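# Open the tagged valve by its stated turns

## Task

Every valve begins closed, and exactly one carries a tag on a chain. Turn that tagged valve open by the number of whole turns written on the tag, and leave every other valve closed. The result only counts if it holds without the robot gripping or supporting anything at the end. Nothing the robot is touching at the end may sag or drop once released, and nothing may be pushed or knocked off the table.

## Robot and tools

ROBOT. There are two FANUC CRX-5iA arms, left_arm and right_arm, each fitted with a Robotiq 2F-140 gripper. Base origins in the scene frame: left_arm at (+0.042, +0.340, 0) m, right_arm at (-0.016, -0.319, 0) m. Each base is turned slightly about z. The scene frame has its origin on the table top midway between the arms. +z is up, +x points out across the table, and left_arm sits on the +y side. The names left and right do not refer to image sides.

JOINTS. Each arm has six joints, always listed in this order: waist, shoulder, elbow, forearm roll, wrist pitch, wrist roll. Ranges in rad: waist ±3.491, shoulder ±3.140, elbow -1.187 to 4.328, forearm roll ±3.316, wrist pitch ±3.140, wrist roll ±3.927. A call is refused if it would push any joint more than 0.010 rad beyond its range. Targets past a joint's true end are clipped there, and the result may then report "joint sent to its limit". The absence of that line does not prove more travel is available.

execute_actions. The argument actions is a list holding one action, one wait, or nothing.
- Empty list: no command is sent. It returns the current state plus camera pictures.
- Action: {"rows": [...], "steps": n}. rows holds 1 to 15 rows. steps can be 4 to 15 and defaults to 15. Each row is applied for one control step of 1/30 s. If there are fewer rows than steps, the final row repeats.
- Wait: {"steps": n} with n up to 300. It returns after n steps counted from the previous result, and your reply time is included in that count.
- pictures (true/false) requests images. Without it, images come only with an empty list.

ROW LAYOUT. Every row is one list of 18 numbers, each in [-1, 1], for both arms together. Even if only one arm moves, all 18 must be given. The order is:
- Numbers 1-6: left_arm joint offsets.
- Numbers 7-9: left gripper position, force_limit, speed.
- Numbers 10-15: right_arm joint offsets.
- Numbers 16-18: right gripper position, force_limit, speed.

Joint numbers are offsets, not poses. They are measured from the joint angles shown in the most recent result that lists them, not from the previous row. Before any result in the scene has shown joint angles, and for a second or later call within one reply, the offsets are measured from where the arm stands when the action begins. Scale: 1.0 equals 1.983 rad for waist and shoulder, 2.38 rad for elbow, and 2.975 rad for the three wrist joints. An all-zero row does not hold the arm still. It drives the arm back to that reference.

GRIPPER NUMBERS. These are absolute settings.
- position: +1 is fully open (140 mm). The pads touch near -0.8. At -1 the fingers close until something blocks them.
- force_limit: about 14 N at -1, 60 N at 0, 107 N at +1.
- speed: about 30 mm/s at -1, 140 at 0, 250 at +1.
To leave a gripper unchanged, repeat its last three values, because 0 is a real command. To squeeze harder during a grip, raise force_limit and switch position between -1 and -0.98.

GRIPPER GEOMETRY. The gripper's fingers point along its +z axis and close along its y axis. end_effector_position is the point between the closed pads. Fingertips reach about 33 mm past it when closed and 9 mm when open. Closing pushes the tips about 24 mm further out, so keep that much clearance above surfaces.

MOTION. Joint targets are limited in speed: 2.62 rad/s for waist and shoulder, 3.14 for elbow, 3.93 for the wrist joints, with about 0.5 s to reach full speed. All joints of an arm are slowed together. Targets can lead the measured angles by at most 0.805 rad (waist, shoulder), 0.966 (elbow) or 1.21 (wrist joints). If a target would put the hand more than 70 mm from where it is now, the whole arm target is scaled back. Big moves therefore take several calls.

TIMING. The last 4 steps of every action run after its result is produced, while you are replying. Arms keep heading for the last target during your reply, until they settle or a HELD step occurs. The simulation runs while you think.

RESULTS.
- State line: each gripper's end_effector_position (m) and end_effector_quat_wxyz in the scene frame. These readings may be off, more so at long reach.
- Joint positions (rad) and Joint velocities (rad/s), one block per arm.
- object_status: 0 moving; 1 blocked while opening; 2 blocked while closing, which means a grip; 3 reached target or pads met (a thin part may still be held).
- position_measured: 3 is fully open and 230 is pads touching. It is not linear in mm.
- "joint command not followed": the clearance check altered joint targets. The rest of the row was still applied.
- HELD: marks steps on which part of your row was not sent.
- MOTOR HOT: a motor is near its heat limit. An OVER-TEMPERATURE FAULT brakes that arm until it cools.

FAULTS TO AVOID.
- A contact torque reaching a joint's load limit stops that arm for 10 s. The limits are 139 N m for waist, shoulder and elbow, and 34.8 N m for each wrist joint, and held weight counts toward them.
- An external force of 150 N anywhere on the arm or its load does the same.
- Do not let the arms collide or press on each other.
- Avoid slamming into things or shoving them hard, and avoid dropping objects.
- Do not knock anything off the table.
- Let go of the valve before ending so nothing depends on the robot.

CAMERAS. cam_high (fixed), cam_left_wrist and cam_right_wrist, each 896x504. OpenCV-style calibration is supplied and is only approximate.

OTHER TOOLS.
- zoom_image {camera, region:[x0,y0,x1,y1]}: gives a closer look at part of that camera's last image, at most 504x504 px, with the origin at the top-left.
- read_manual {section:"licences"}: returns licence texts only.
- finished_scene {scene}: takes the number of the scene being closed.

Each tool is called after "Call:" in YAML: its name, and indented under it one key for each argument.

## Session

Call:
execute_actions:
  actions: []

Scene clock: 0.00 s of 5350.00 s.
left_arm: end_effector_position=(+0.2126, +0.4103, +0.2449) position_measured=3 object_status=3 end_effector_quat_wxyz=(+0.525, +0.710, -0.469, +0.015) | right_arm: end_effector_position=(+0.4768, -0.2356, +0.2708) position_measured=3 object_status=3 end_effector_quat_wxyz=(+0.001, +0.997, +0.083, -0.002)
Joint positions: left_arm=[ 0.97   0.182 -0.242 -0.054 -2.251 -0.666] | right_arm=[ 0.263  0.137  0.221  0.    -1.66   1.306]
Joint velocities: left_arm=[ 0.001 -0.     0.     0.001  0.     0.   ] | right_arm=[-0.     0.    -0.     0.001 -0.     0.   ]

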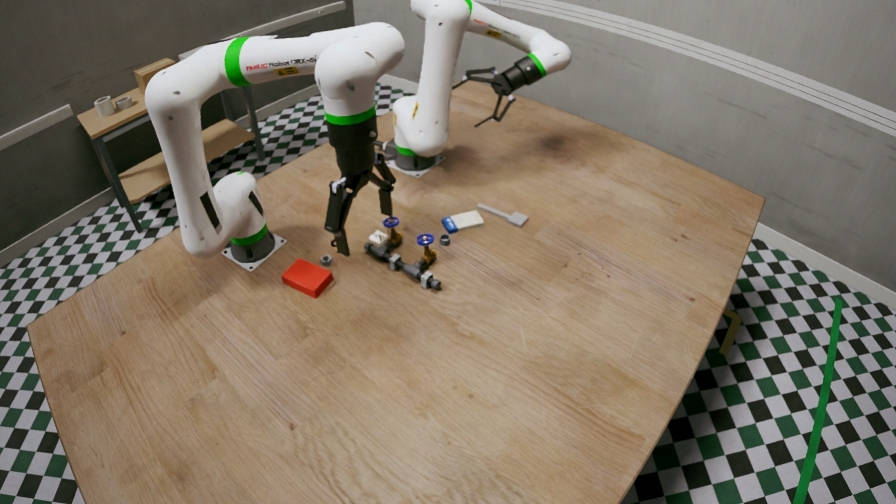

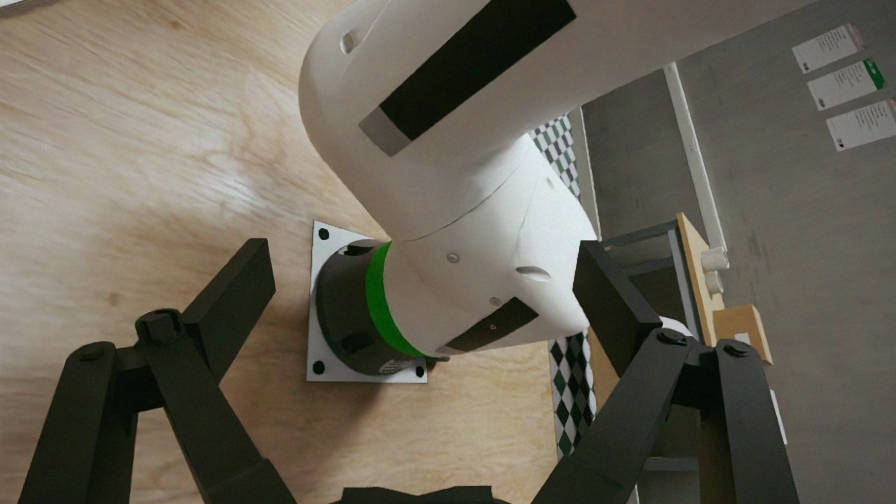

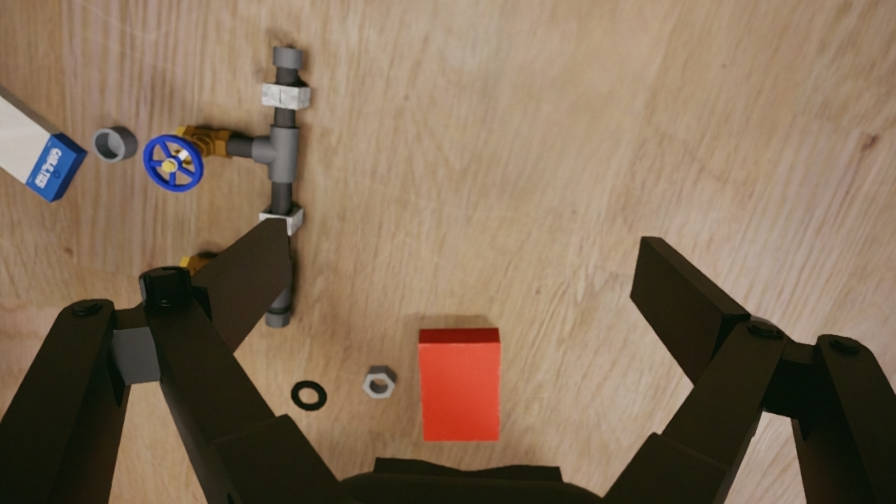

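Call:
zoom_image:
  camera: "cam_high"
  region: [330, 190, 490, 310]

Call:
zoom_image:
  camera: "cam_right_wrist"
  region: [80, 30, 340, 340]

Region (330, 190, 490, 310) of cam_high's 896x504 image, scaled by 3.150, with more detail than that image has; it fills the top 378 rows of this view, and the rest is white.

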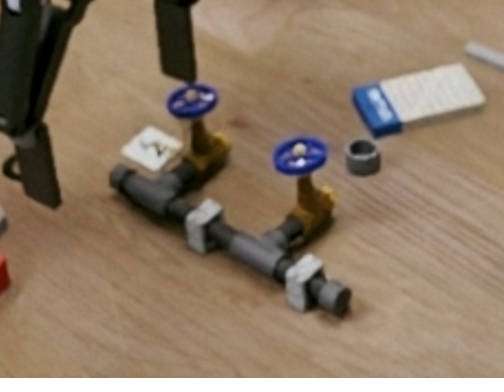

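Region (80, 30, 340, 340) of cam_right_wrist's 896x504 image, scaled by 1.626, with more detail than that image has; it fills the left 423 columns of this view, and the rest is white.

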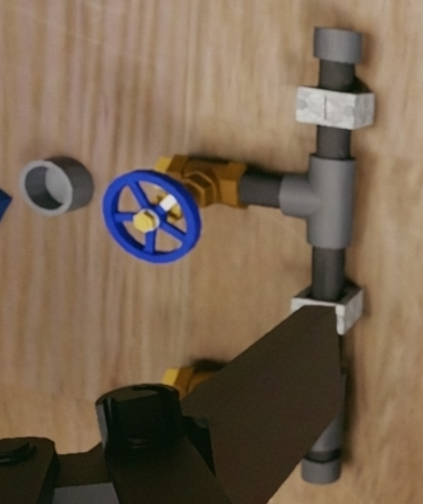

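Call:
execute_actions:
  actions:
    - {"rows":[[0,0,0,0,0,0,1,0,0,0.310,-0.073,-0.085,0,0.021,-0.207,1,0,0]],"steps":15}

Call:
execute_actions:
  actions:
    - {"steps":20}
  pictures: true

Scene clock: 2.17 s of 5350.00 s.
left_arm: end_effector_position=(+0.2126, +0.4103, +0.2449) position_measured=3 object_status=3 end_effector_quat_wxyz=(+0.525, +0.710, -0.469, +0.015) | right_arm: end_effector_position=(+0.4328, -0.1450, +0.2646) position_measured=3 object_status=3 end_effector_quat_wxyz=(+0.001, +0.997, +0.083, -0.001)
Joint positions: left_arm=[ 0.97   0.182 -0.242 -0.054 -2.251 -0.666] | right_arm=[ 0.475  0.087  0.151  0.    -1.638  1.094]
Joint velocities: left_arm=[ 0.001  0.     0.    -0.002  0.    -0.001] | right_arm=[ 0.854 -0.202 -0.282  0.001  0.086 -0.851]
Steps of this call (steps 1 to 54: nothing new was sent; steps 55 to 65: the first 11 steps of this action). Readings (joint positions | what the end effector reports):
55: left_arm=[0.970 0.182 -0.242 -0.054 -2.251 -0.666] | right_arm=[0.263 0.137 0.221 0.000 -1.660 1.306] | left_arm position_measured=3 object_status=3 | right_arm position_measured=3 object_status=3
56: left_arm=[0.970 0.182 -0.242 -0.054 -2.251 -0.666] | right_arm=[0.265 0.136 0.220 0.000 -1.660 1.305] | left_arm position_measured=3 object_status=3 | right_arm position_measured=3 object_status=3
58: left_arm=[0.970 0.182 -0.242 -0.054 -2.251 -0.666] | right_arm=[0.286 0.131 0.213 0.000 -1.657 1.284] | left_arm position_measured=3 object_status=3 | right_arm position_measured=3 object_status=3
62: left_arm=[0.970 0.182 -0.242 -0.054 -2.251 -0.666] | right_arm=[0.389 0.107 0.179 0.000 -1.647 1.180] | left_arm position_measured=3 object_status=3 | right_arm position_measured=3 object_status=3
65: the state above

Scene clock: 2.83 s of 5350.00 s.
left_arm: end_effector_position=(+0.2126, +0.4103, +0.2449) position_measured=3 object_status=3 end_effector_quat_wxyz=(+0.525, +0.710, -0.469, +0.015) | right_arm: end_effector_position=(+0.3103, -0.0152, +0.2499) position_measured=3 object_status=3 end_effector_quat_wxyz=(-0.000, +0.997, +0.083, +0.000)
Joint positions: left_arm=[ 0.97   0.182 -0.242 -0.054 -2.251 -0.666] | right_arm=[ 0.878 -0.008  0.018  0.    -1.597  0.691]
Joint velocities: left_arm=[-0.001  0.001  0.     0.002  0.    -0.001] | right_arm=[ 0.002 -0.    -0.001 -0.     0.     0.   ]
Kept back: nothing.
Steps of this call (steps 1 to 4: the last 4 steps of your previous action; steps 5 to 20: the robot went on to your last target). Readings (joint positions | what the end effector reports):
1: left_arm=[0.970 0.182 -0.242 -0.054 -2.251 -0.666] | right_arm=[0.504 0.080 0.141 0.000 -1.635 1.065] | left_arm position_measured=3 object_status=3 | right_arm position_measured=3 object_status=3
2: left_arm=[0.970 0.182 -0.242 -0.054 -2.251 -0.666] | right_arm=[0.533 0.073 0.132 0.000 -1.632 1.036] | left_arm position_measured=3 object_status=3 | right_arm position_measured=3 object_status=3
4: left_arm=[0.970 0.182 -0.242 -0.054 -2.251 -0.666] | right_arm=[0.592 0.059 0.113 0.000 -1.626 0.977] | left_arm position_measured=3 object_status=3 | right_arm position_measured=3 object_status=3
8: left_arm=[0.970 0.182 -0.242 -0.054 -2.251 -0.666] | right_arm=[0.710 0.031 0.074 0.000 -1.614 0.858] | left_arm position_measured=3 object_status=3 | right_arm position_measured=3 object_status=3
20: the state above
camera_calibration (this result's frames):
cam_left_wrist: T_world_to_cam=[[-0.655941, 0.012452, 0.754709, -0.0627293], [-0.285784, 0.921331, -0.263584, -0.245744], [-0.698619, -0.388579, -0.60078, 0.650473], [0, 0, 0, 1]] pos_world=[0.343056, 0.479953, 0.373359]
cam_right_wrist: T_world_to_cam=[[0.20241, -0.977857, -0.0531683, -0.0547574], [-0.914045, -0.208131, 0.348143, 0.198165], [-0.3515, -0.0218693, -0.935932, 0.532443], [0, 0, 0, 1]] pos_world=[0.379369, -0.00065642, 0.42643]

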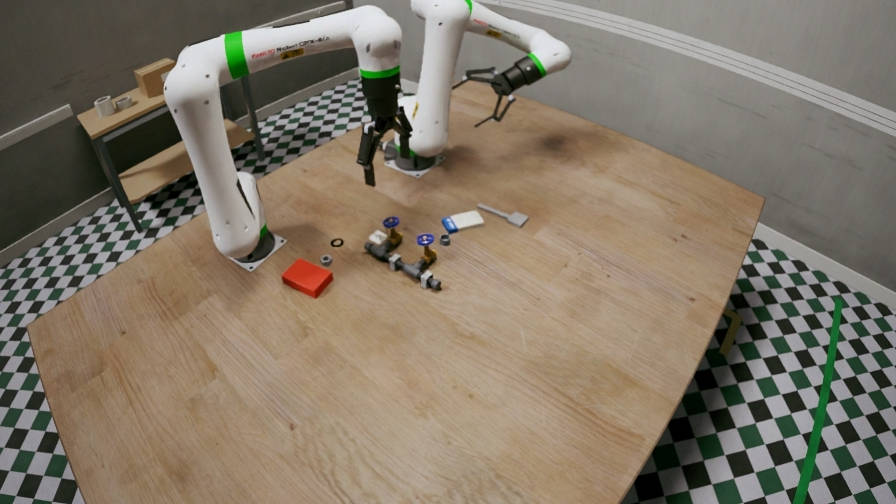

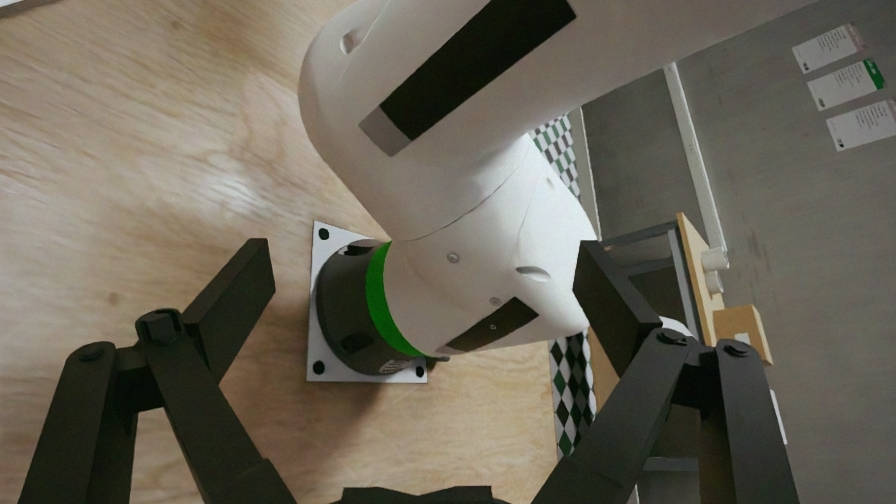

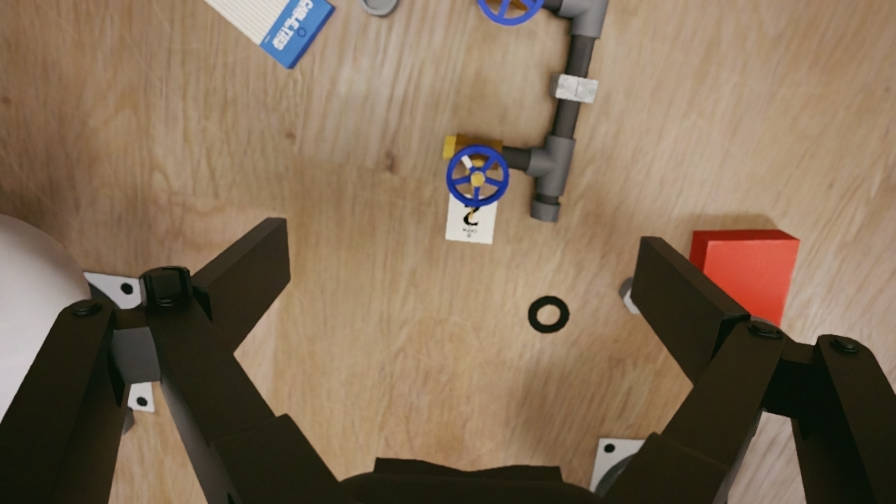

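Call:
zoom_image:
  camera: "cam_right_wrist"
  region: [420, 120, 580, 260]

Region (420, 120, 580, 260) of cam_right_wrist's 896x504 image, scaled by 3.150, with more detail than that image has; it fills the top 441 rows of this view, and the rest is white.

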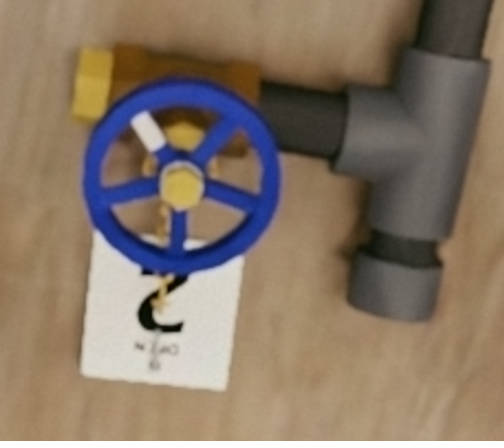

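Call:
execute_actions:
  actions:
    - {"rows":[[0,0,0,0,0,0,1,0,0,-0.002,0.003,-0.076,0,0.0625,0,0.2,0,0.5]],"steps":15}

Call:
execute_actions:
  actions:
    - {"steps":10}
  pictures: true

Scene clock: 4.30 s of 5350.00 s.
left_arm: end_effector_position=(+0.2126, +0.4103, +0.2449) position_measured=3 object_status=3 end_effector_quat_wxyz=(+0.525, +0.710, -0.469, +0.015) | right_arm: end_effector_position=(+0.3099, -0.0193, +0.1705) position_measured=99 object_status=0 end_effector_quat_wxyz=(+0.000, +0.997, +0.081, -0.000)
Joint positions: left_arm=[ 0.97   0.182 -0.242 -0.054 -2.251 -0.666] | right_arm=[ 0.874 -0.002 -0.161  0.    -1.413  0.691]
Joint velocities: left_arm=[-0.002 -0.    -0.    -0.    -0.     0.001] | right_arm=[-0.002  0.002 -0.093  0.001  0.095 -0.   ]
Steps of this call (steps 1 to 15: the robot went on to your last target; steps 16 to 33: nothing new was sent; steps 34 to 44: the first 11 steps of this action). Readings (joint positions | what the end effector reports):
34: left_arm=[0.970 0.182 -0.242 -0.054 -2.251 -0.666] | right_arm=[0.878 -0.008 0.018 0.000 -1.597 0.691] | left_arm position_measured=3 object_status=3 | right_arm position_measured=3 object_status=0
35: left_arm=[0.970 0.182 -0.242 -0.054 -2.251 -0.666] | right_arm=[0.878 -0.008 0.016 0.000 -1.594 0.691] | left_arm position_measured=3 object_status=3 | right_arm position_measured=6 object_status=0
37: left_arm=[0.970 0.182 -0.242 -0.054 -2.251 -0.666] | right_arm=[0.877 -0.008 -0.009 0.000 -1.568 0.691] | left_arm position_measured=3 object_status=3 | right_arm position_measured=27 object_status=0
41: left_arm=[0.970 0.182 -0.242 -0.054 -2.251 -0.666] | right_arm=[0.875 -0.003 -0.121 0.000 -1.454 0.691] | left_arm position_measured=3 object_status=3 | right_arm position_measured=69 object_status=0
44: the state above

Scene clock: 4.63 s of 5350.00 s.
left_arm: end_effector_position=(+0.2126, +0.4103, +0.2449) position_measured=3 object_status=3 end_effector_quat_wxyz=(+0.525, +0.710, -0.469, +0.015) | right_arm: end_effector_position=(+0.3099, -0.0193, +0.1699) position_measured=104 object_status=3 end_effector_quat_wxyz=(+0.000, +0.997, +0.081, -0.000)
Joint positions: left_arm=[ 0.97   0.182 -0.242 -0.054 -2.251 -0.666] | right_arm=[ 0.874 -0.002 -0.162  0.    -1.411  0.691]
Joint velocities: left_arm=[-0.001 -0.     0.    -0.001  0.     0.001] | right_arm=[-0.    -0.001 -0.001  0.001  0.001 -0.   ]
Kept back: nothing.
Steps of this call (steps 1 to 4: the last 4 steps of your previous action; steps 5 to 10: the robot went on to your last target). Readings (joint positions | what the end effector reports):
1: left_arm=[0.970 0.182 -0.242 -0.054 -2.251 -0.666] | right_arm=[0.874 -0.002 -0.162 0.000 -1.412 0.691] | left_arm position_measured=3 object_status=3 | right_arm position_measured=104 object_status=0
2: left_arm=[0.970 0.182 -0.242 -0.054 -2.251 -0.666] | right_arm=[0.874 -0.002 -0.162 0.000 -1.411 0.691] | left_arm position_measured=3 object_status=3 | right_arm position_measured=104 object_status=0
4: left_arm=[0.970 0.182 -0.242 -0.054 -2.251 -0.666] | right_arm=[0.874 -0.002 -0.162 0.000 -1.411 0.691] | left_arm position_measured=3 object_status=3 | right_arm position_measured=104 object_status=0
8: left_arm=[0.970 0.182 -0.242 -0.054 -2.251 -0.666] | right_arm=[0.874 -0.002 -0.162 0.000 -1.411 0.691] | left_arm position_measured=3 object_status=3 | right_arm position_measured=104 object_status=3
10: the state above
camera_calibration (this result's frames):
cam_left_wrist: T_world_to_cam=[[-0.655941, 0.0124522, 0.754709, -0.0627294], [-0.285784, 0.921331, -0.263585, -0.245744], [-0.698619, -0.38858, -0.60078, 0.650473], [0, 0, 0, 1]] pos_world=[0.343056, 0.479953, 0.373359]
cam_right_wrist: T_world_to_cam=[[0.198514, -0.97869, -0.0525092, -0.0618383], [-0.914706, -0.204245, 0.348709, 0.22497], [-0.352003, -0.0211931, -0.935759, 0.457446], [0, 0, 0, 1]] pos_world=[0.379079, -0.0048771, 0.346364]

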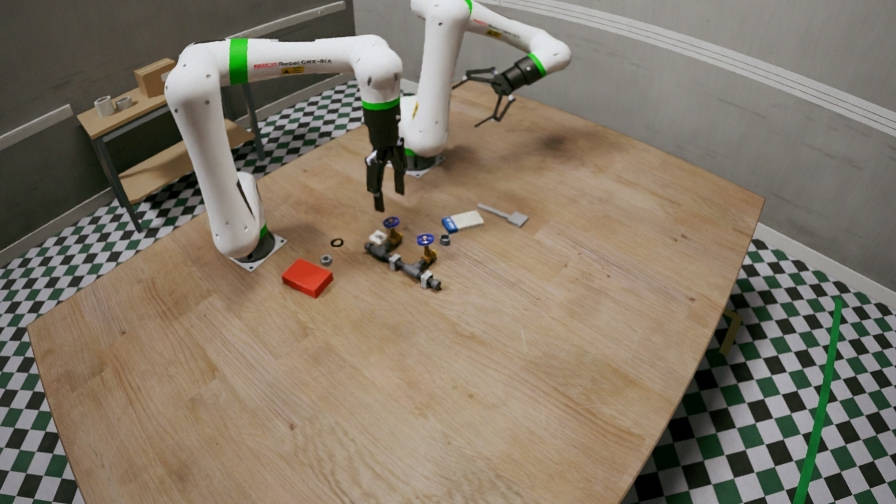

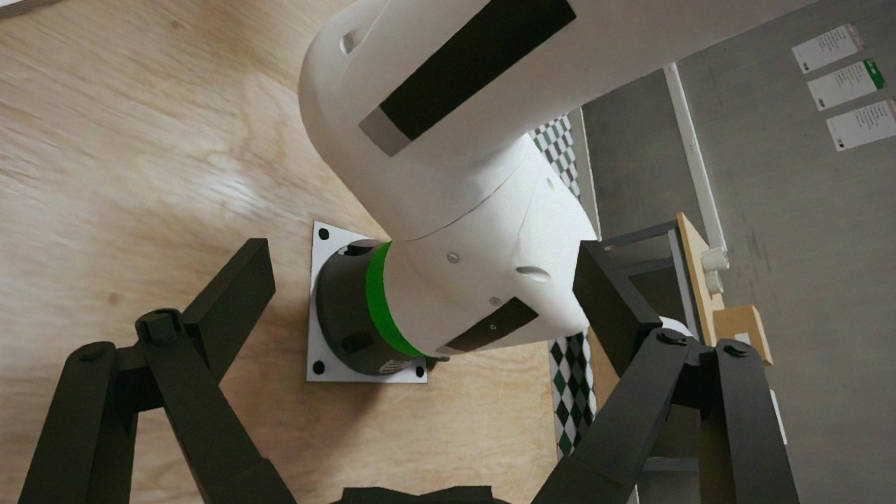

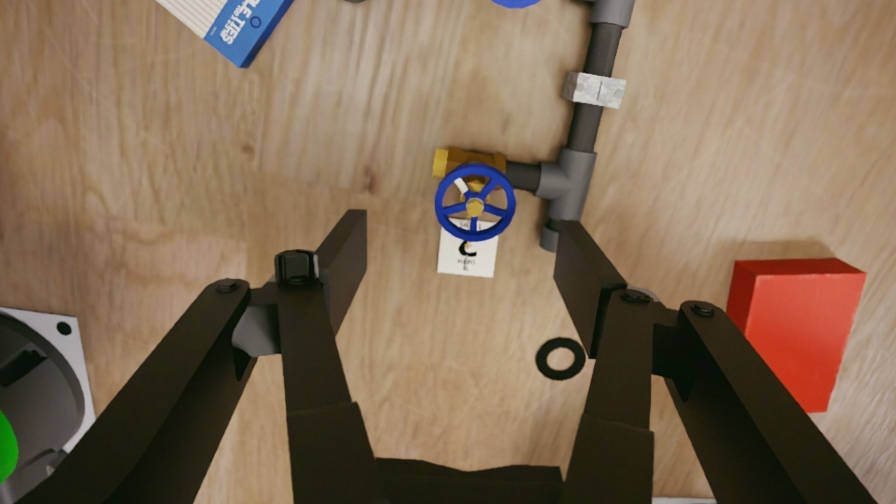

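Call:
execute_actions:
  actions:
    - {"rows":[[0,0,0,0,0,0,1,0,0,0,0,0,0,0,-1,0.2,0,0.5]],"steps":15}

Scene clock: 5.47 s of 5350.00 s.
left_arm: end_effector_position=(+0.2126, +0.4103, +0.2449) position_measured=3 object_status=3 end_effector_quat_wxyz=(+0.525, +0.710, -0.469, +0.015) | right_arm: end_effector_position=(+0.3099, -0.0193, +0.1699) position_measured=104 object_status=3 end_effector_quat_wxyz=(+0.000, +0.992, -0.128, -0.000)
Joint positions: left_arm=[ 0.97   0.182 -0.242 -0.054 -2.251 -0.666] | right_arm=[ 0.874 -0.002 -0.162  0.    -1.411  0.273]
Joint velocities: left_arm=[-0.001 -0.     0.     0.001  0.     0.   ] | right_arm=[-0.    -0.001 -0.    -0.     0.    -2.505]
Steps of this call (steps 1 to 14: the robot went on to your last target; steps 15 to 25: the first 11 steps of this action). Readings (joint positions | what the end effector reports):
15: left_arm=[0.970 0.182 -0.242 -0.054 -2.251 -0.666] | right_arm=[0.874 -0.002 -0.162 0.000 -1.411 0.691] | left_arm position_measured=3 object_status=3 | right_arm position_measured=104 object_status=3
16: left_arm=[0.970 0.182 -0.242 -0.054 -2.251 -0.666] | right_arm=[0.874 -0.002 -0.162 0.000 -1.411 0.687] | left_arm position_measured=3 object_status=3 | right_arm position_measured=104 object_status=3
18: left_arm=[0.970 0.182 -0.242 -0.054 -2.251 -0.666] | right_arm=[0.874 -0.002 -0.162 0.000 -1.411 0.656] | left_arm position_measured=3 object_status=3 | right_arm position_measured=104 object_status=3
22: left_arm=[0.970 0.182 -0.242 -0.054 -2.251 -0.666] | right_arm=[0.874 -0.002 -0.162 0.000 -1.411 0.489] | left_arm position_measured=3 object_status=3 | right_arm position_measured=104 object_status=3
25: the state above

Target −2.451: from 0.273, −2.724/2.975 = −0.9156.

Call:
execute_actions:
  actions:
    - {"rows":[[0,0,0,0,0,0,1,0,0,0,0,0,0,0,-0.9156,0.2,0,0.5]],"steps":15}

Call:
execute_actions:
  actions:
    - {"steps":20}
  pictures: true

Scene clock: 5.97 s of 5350.00 s.
left_arm: end_effector_position=(+0.2126, +0.4103, +0.2449) position_measured=3 object_status=3 end_effector_quat_wxyz=(+0.525, +0.710, -0.469, +0.015) | right_arm: end_effector_position=(+0.3099, -0.0193, +0.1699) position_measured=104 object_status=3 end_effector_quat_wxyz=(-0.000, -0.530, +0.848, -0.000)
Joint positions: left_arm=[ 0.97   0.182 -0.242 -0.054 -2.251 -0.666] | right_arm=[ 0.874 -0.002 -0.162  0.    -1.411 -1.496]
Joint velocities: left_arm=[ 0.    -0.    -0.    -0.001 -0.     0.   ] | right_arm=[-0.     0.    -0.     0.     0.    -3.634]
Steps of this call (steps 1 to 4: the last 4 steps of your previous action; steps 5 to 15: the first 11 steps of this action). Readings (joint positions | what the end effector reports):
5: left_arm=[0.970 0.182 -0.242 -0.054 -2.251 -0.666] | right_arm=[0.874 -0.002 -0.162 0.000 -1.411 -0.261] | left_arm position_measured=3 object_status=3 | right_arm position_measured=104 object_status=3
6: left_arm=[0.970 0.182 -0.242 -0.054 -2.251 -0.666] | right_arm=[0.874 -0.002 -0.162 0.000 -1.411 -0.385] | left_arm position_measured=3 object_status=3 | right_arm position_measured=104 object_status=3
8: left_arm=[0.970 0.182 -0.242 -0.054 -2.251 -0.666] | right_arm=[0.874 -0.002 -0.162 0.000 -1.411 -0.632] | left_arm position_measured=3 object_status=3 | right_arm position_measured=104 object_status=3
12: left_arm=[0.970 0.182 -0.242 -0.054 -2.251 -0.666] | right_arm=[0.874 -0.002 -0.162 0.000 -1.411 -1.126] | left_arm position_measured=3 object_status=3 | right_arm position_measured=104 object_status=3
15: the state above

Scene clock: 6.63 s of 5350.00 s.
left_arm: end_effector_position=(+0.2126, +0.4103, +0.2449) position_measured=3 object_status=3 end_effector_quat_wxyz=(+0.525, +0.710, -0.469, +0.015) | right_arm: end_effector_position=(+0.3099, -0.0193, +0.1699) position_measured=104 object_status=3 end_effector_quat_wxyz=(-0.000, -0.081, +0.997, -0.000)
Joint positions: left_arm=[ 0.97   0.182 -0.242 -0.054 -2.251 -0.666] | right_arm=[ 0.874 -0.002 -0.162  0.    -1.411 -2.451]
Joint velocities: left_arm=[-0.    -0.     0.    -0.001  0.    -0.001] | right_arm=[-0.    -0.    -0.     0.    -0.001  0.   ]
Kept back: nothing.
Steps of this call (steps 1 to 4: the last 4 steps of your previous action; steps 5 to 20: the robot went on to your last target). Readings (joint positions | what the end effector reports):
1: left_arm=[0.970 0.182 -0.242 -0.054 -2.251 -0.666] | right_arm=[0.874 -0.002 -0.162 0.000 -1.411 -1.617] | left_arm position_measured=3 object_status=3 | right_arm position_measured=104 object_status=3
2: left_arm=[0.970 0.182 -0.242 -0.054 -2.251 -0.666] | right_arm=[0.874 -0.002 -0.162 0.000 -1.411 -1.732] | left_arm position_measured=3 object_status=3 | right_arm position_measured=104 object_status=3
4: left_arm=[0.970 0.182 -0.242 -0.054 -2.251 -0.666] | right_arm=[0.874 -0.002 -0.162 0.000 -1.411 -1.938] | left_arm position_measured=3 object_status=3 | right_arm position_measured=104 object_status=3
8: left_arm=[0.970 0.182 -0.242 -0.054 -2.251 -0.666] | right_arm=[0.874 -0.002 -0.162 0.000 -1.411 -2.246] | left_arm position_measured=3 object_status=3 | right_arm position_measured=104 object_status=3
20: the state above
camera_calibration (this result's frames):
cam_left_wrist: T_world_to_cam=[[-0.655941, 0.0124523, 0.754709, -0.0627295], [-0.285783, 0.921331, -0.263585, -0.245744], [-0.698619, -0.388579, -0.60078, 0.650473], [0, 0, 0, 1]] pos_world=[0.343056, 0.479953, 0.373359]
cam_right_wrist: T_world_to_cam=[[-0.198471, 0.978643, -0.0535372, 0.0990459], [0.914911, 0.204582, 0.347971, -0.333977], [0.351492, 0.0200805, -0.935975, 0.240281], [0, 0, 0, 1]] pos_world=[0.24076, -0.0334298, 0.346414]

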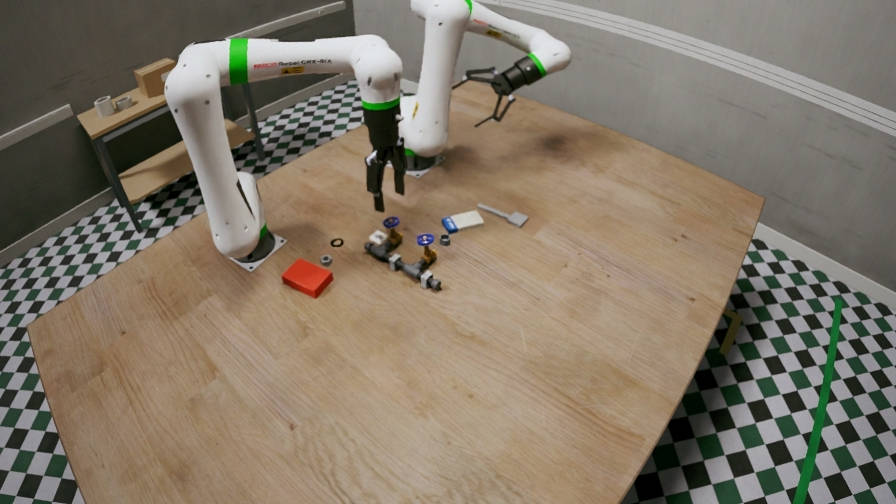

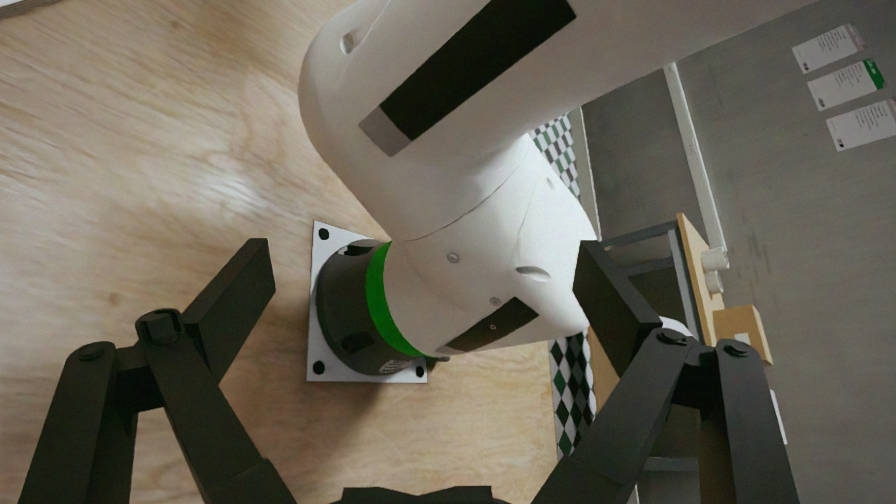

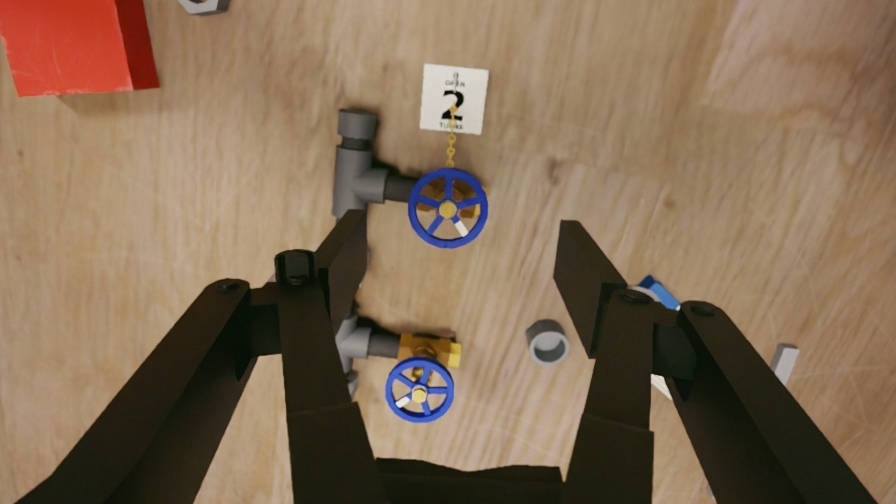

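Call:
execute_actions:
  actions:
    - {"rows":[[0,0,0,0,0,0,1,0,0,-0.0068,0.0164,-0.0567,0,0.0563,-0.232,0.2,0,0.5]],"steps":15}

Call:
execute_actions:
  actions:
    - {"steps":8}
  pictures: true

Scene clock: 7.47 s of 5350.00 s.
left_arm: end_effector_position=(+0.2126, +0.4103, +0.2449) position_measured=3 object_status=3 end_effector_quat_wxyz=(+0.525, +0.710, -0.469, +0.015) | right_arm: end_effector_position=(+0.3117, -0.0228, +0.1280) position_measured=104 object_status=3 end_effector_quat_wxyz=(-0.000, +0.128, +0.992, -0.000)
Joint positions: left_arm=[ 0.97   0.182 -0.242 -0.054 -2.251 -0.666] | right_arm=[ 0.866  0.017 -0.243  0.    -1.312 -2.86 ]
Joint velocities: left_arm=[-0.001  0.     0.    -0.001 -0.     0.001] | right_arm=[-0.04   0.1   -0.403  0.     0.491 -2.04 ]
Steps of this call (steps 1 to 14: the robot went on to your last target; steps 15 to 25: the first 11 steps of this action). Readings (joint positions | what the end effector reports):
15: left_arm=[0.970 0.182 -0.242 -0.054 -2.251 -0.666] | right_arm=[0.874 -0.002 -0.162 0.000 -1.411 -2.451] | left_arm position_measured=3 object_status=3 | right_arm position_measured=104 object_status=3
16: left_arm=[0.970 0.182 -0.242 -0.054 -2.251 -0.666] | right_arm=[0.874 -0.002 -0.163 0.000 -1.410 -2.455] | left_arm position_measured=3 object_status=3 | right_arm position_measured=104 object_status=3
18: left_arm=[0.970 0.182 -0.242 -0.054 -2.251 -0.666] | right_arm=[0.873 -0.001 -0.169 0.000 -1.403 -2.486] | left_arm position_measured=3 object_status=3 | right_arm position_measured=104 object_status=3
22: left_arm=[0.970 0.182 -0.242 -0.054 -2.251 -0.666] | right_arm=[0.870 0.007 -0.202 0.000 -1.362 -2.652] | left_arm position_measured=3 object_status=3 | right_arm position_measured=104 object_status=3
25: the state above

Scene clock: 7.73 s of 5350.00 s.
left_arm: end_effector_position=(+0.2126, +0.4103, +0.2449) position_measured=3 object_status=3 end_effector_quat_wxyz=(+0.525, +0.710, -0.469, +0.015) | right_arm: end_effector_position=(+0.3118, -0.0271, +0.1000) position_measured=104 object_status=3 end_effector_quat_wxyz=(-0.000, +0.267, +0.964, -0.000)
Joint positions: left_arm=[ 0.97   0.182 -0.242 -0.054 -2.251 -0.666] | right_arm=[ 0.86   0.03  -0.297  0.    -1.244 -3.14 ]
Joint velocities: left_arm=[-0.001  0.    -0.     0.    -0.     0.001] | right_arm=[-0.     0.001 -0.009 -0.     0.011 -0.047]
Kept back: nothing.
Steps of this call (steps 1 to 4: the last 4 steps of your previous action; steps 5 to 8: the robot went on to your last target). Readings (joint positions | what the end effector reports):
1: left_arm=[0.970 0.182 -0.242 -0.054 -2.251 -0.666] | right_arm=[0.864 0.020 -0.255 0.000 -1.296 -2.926] | left_arm position_measured=3 object_status=3 | right_arm position_measured=104 object_status=3
2: left_arm=[0.970 0.182 -0.242 -0.054 -2.251 -0.666] | right_arm=[0.863 0.023 -0.266 0.000 -1.282 -2.983] | left_arm position_measured=3 object_status=3 | right_arm position_measured=104 object_status=3
4: left_arm=[0.970 0.182 -0.242 -0.054 -2.251 -0.666] | right_arm=[0.862 0.027 -0.283 0.000 -1.261 -3.070] | left_arm position_measured=3 object_status=3 | right_arm position_measured=104 object_status=3
8: the state above
camera_calibration (this result's frames):
cam_left_wrist: T_world_to_cam=[[-0.655941, 0.0124523, 0.754709, -0.0627295], [-0.285784, 0.921331, -0.263585, -0.245744], [-0.698619, -0.38858, -0.60078, 0.650473], [0, 0, 0, 1]] pos_world=[0.343056, 0.479953, 0.373359]
cam_right_wrist: T_world_to_cam=[[0.481172, 0.874982, -0.0536655, -0.11133], [0.830216, -0.435188, 0.348358, -0.300802], [0.281453, -0.212174, -0.935824, 0.189873], [0, 0, 0, 1]] pos_world=[0.249859, 0.0067928, 0.2765]

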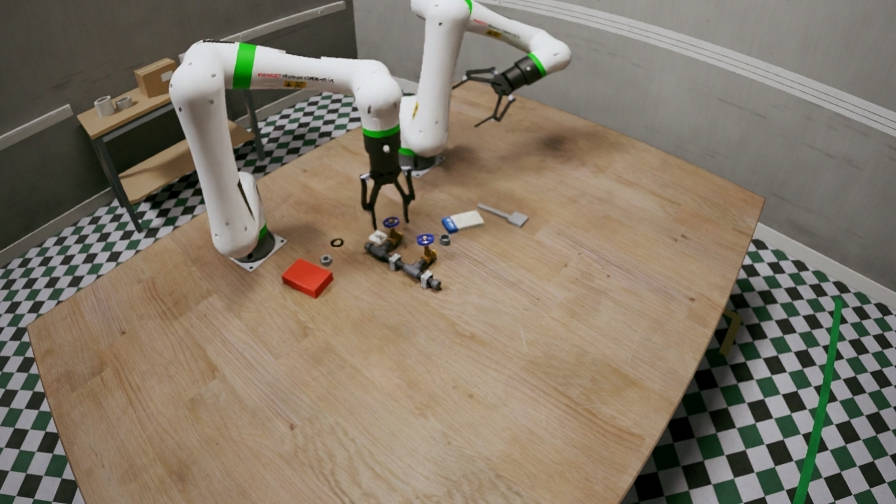

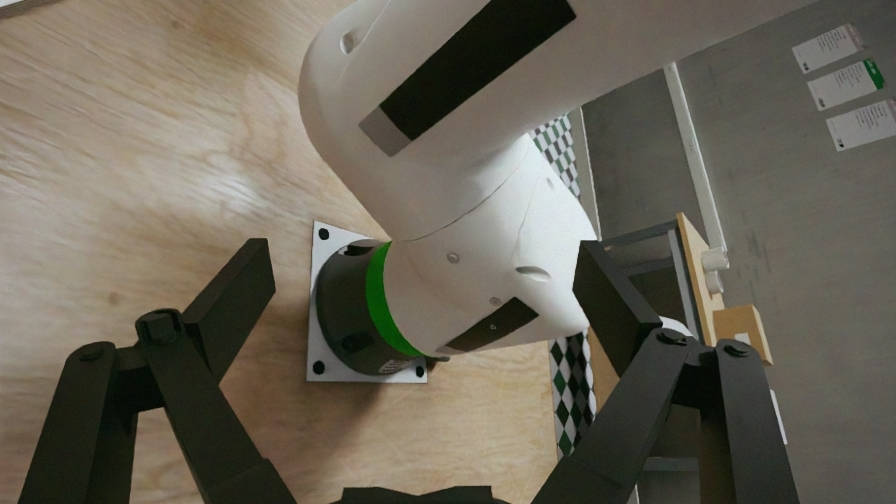

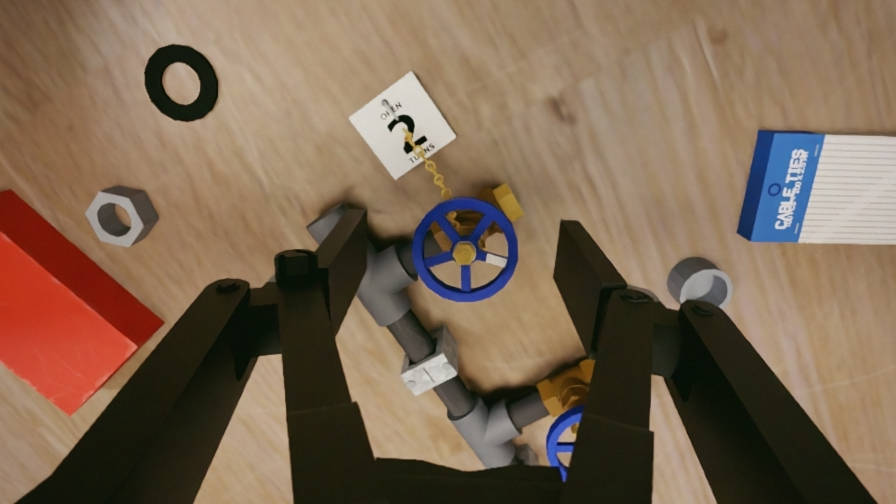

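Call:
execute_actions:
  actions:
    - {"rows":[[0,0,0,0,0,0,1,0,0,0,0,0,0,0,0,-1,0,0]],"steps":15}

Call:
execute_actions:
  actions:
    - {"steps":6}
  pictures: true

Scene clock: 8.53 s of 5350.00 s.
left_arm: end_effector_position=(+0.2126, +0.4103, +0.2449) position_measured=3 object_status=3 end_effector_quat_wxyz=(+0.525, +0.710, -0.469, +0.015) | right_arm: end_effector_position=(+0.3120, -0.0269, +0.1001) position_measured=169 object_status=0 end_effector_quat_wxyz=(+0.000, +0.267, +0.964, +0.000)
Joint positions: left_arm=[ 0.97   0.182 -0.242 -0.054 -2.251 -0.666] | right_arm=[ 0.86   0.03  -0.297  0.    -1.243 -3.141]
Joint velocities: left_arm=[ 0.    -0.001  0.    -0.    -0.     0.   ] | right_arm=[-0.    -0.001 -0.     0.    -0.006  0.001]
Steps of this call (steps 1 to 13: the robot went on to your last target; steps 14 to 24: the first 11 steps of this action). Readings (joint positions | what the end effector reports):
14: left_arm=[0.970 0.182 -0.242 -0.054 -2.251 -0.666] | right_arm=[0.860 0.030 -0.297 0.000 -1.244 -3.141] | left_arm position_measured=3 object_status=3 | right_arm position_measured=104 object_status=0
15: left_arm=[0.970 0.182 -0.242 -0.054 -2.251 -0.666] | right_arm=[0.860 0.030 -0.297 0.000 -1.244 -3.141] | left_arm position_measured=3 object_status=3 | right_arm position_measured=106 object_status=0
17: left_arm=[0.970 0.182 -0.242 -0.054 -2.251 -0.666] | right_arm=[0.860 0.030 -0.297 0.000 -1.244 -3.141] | left_arm position_measured=3 object_status=3 | right_arm position_measured=121 object_status=0
21: left_arm=[0.970 0.182 -0.242 -0.054 -2.251 -0.666] | right_arm=[0.860 0.030 -0.297 0.000 -1.244 -3.141] | left_arm position_measured=3 object_status=3 | right_arm position_measured=151 object_status=0
24: the state above

Scene clock: 8.73 s of 5350.00 s.
left_arm: end_effector_position=(+0.2126, +0.4103, +0.2449) position_measured=3 object_status=3 end_effector_quat_wxyz=(+0.525, +0.710, -0.469, +0.015) | right_arm: end_effector_position=(+0.3119, -0.0270, +0.1001) position_measured=169 object_status=2 end_effector_quat_wxyz=(-0.000, +0.267, +0.964, -0.000)
Joint positions: left_arm=[ 0.97   0.182 -0.242 -0.054 -2.251 -0.666] | right_arm=[ 0.86   0.03  -0.297  0.    -1.244 -3.14 ]
Joint velocities: left_arm=[ 0.001  0.    -0.    -0.001 -0.     0.001] | right_arm=[ 0.     0.     0.     0.001 -0.001 -0.   ]
Kept back: nothing.
Steps of this call (steps 1 to 4: the last 4 steps of your previous action; steps 5 to 6: the robot went on to your last target). Readings (joint positions | what the end effector reports):
1: left_arm=[0.970 0.182 -0.242 -0.054 -2.251 -0.666] | right_arm=[0.860 0.030 -0.297 0.000 -1.244 -3.140] | left_arm position_measured=3 object_status=3 | right_arm position_measured=169 object_status=0
2: left_arm=[0.970 0.182 -0.242 -0.054 -2.251 -0.666] | right_arm=[0.860 0.030 -0.297 0.000 -1.244 -3.140] | left_arm position_measured=3 object_status=3 | right_arm position_measured=169 object_status=0
4: left_arm=[0.970 0.182 -0.242 -0.054 -2.251 -0.666] | right_arm=[0.860 0.030 -0.297 0.000 -1.244 -3.140] | left_arm position_measured=3 object_status=3 | right_arm position_measured=169 object_status=0
6: the state above
camera_calibration (this result's frames):
cam_left_wrist: T_world_to_cam=[[-0.655941, 0.0124522, 0.754709, -0.0627295], [-0.285783, 0.921331, -0.263585, -0.245744], [-0.698619, -0.388579, -0.60078, 0.650473], [0, 0, 0, 1]] pos_world=[0.343056, 0.479953, 0.373359]
cam_right_wrist: T_world_to_cam=[[0.481198, 0.87498, -0.053474, -0.111446], [0.830171, -0.435265, 0.348369, -0.300822], [0.28154, -0.212027, -0.935831, 0.189904], [0, 0, 0, 1]] pos_world=[0.249896, 0.00684047, 0.276556]

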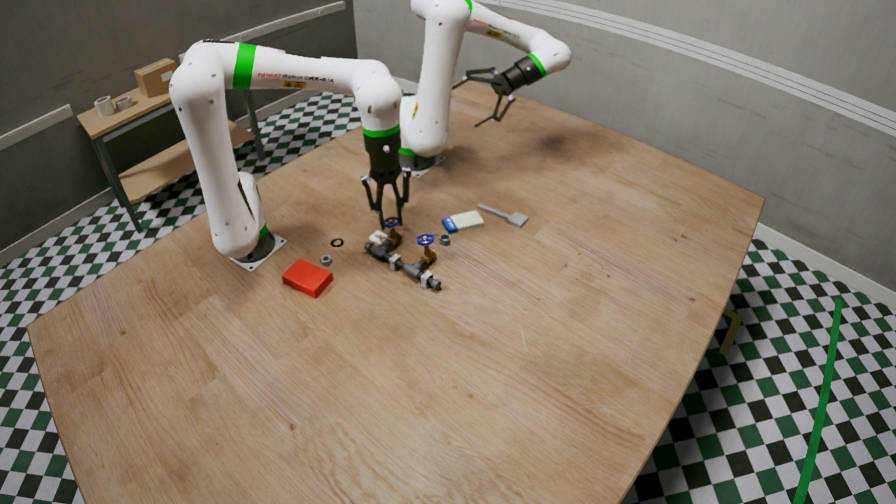

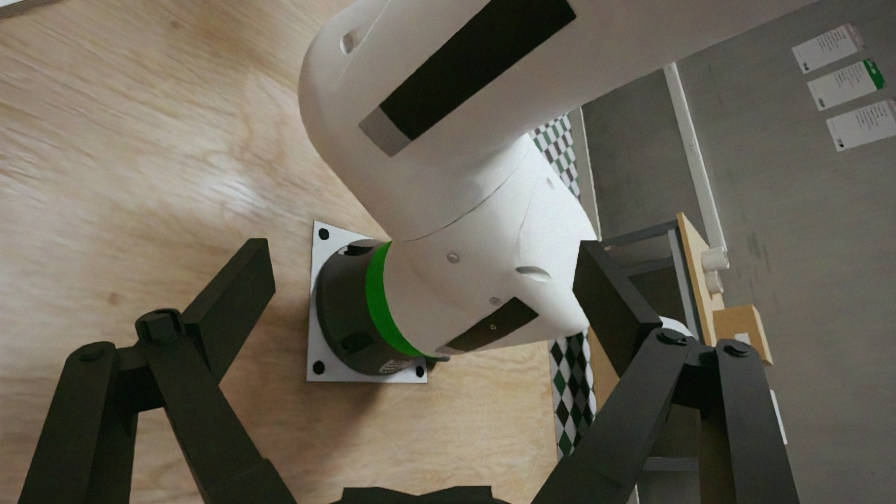

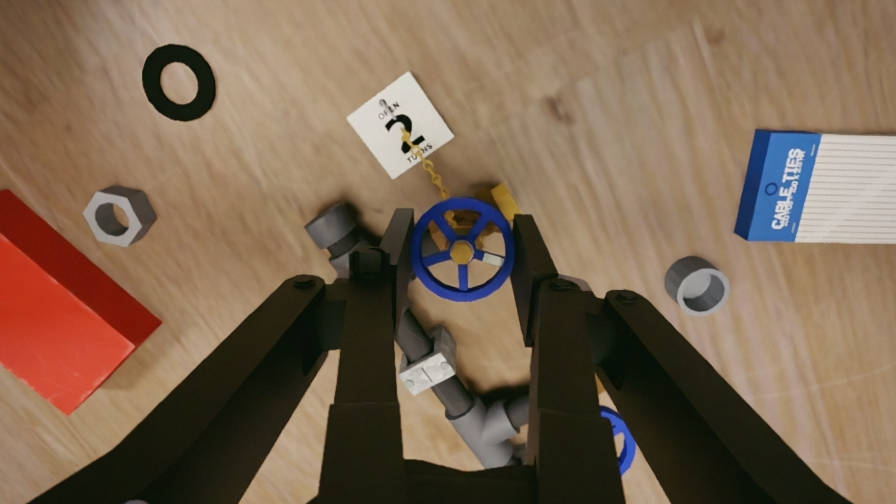

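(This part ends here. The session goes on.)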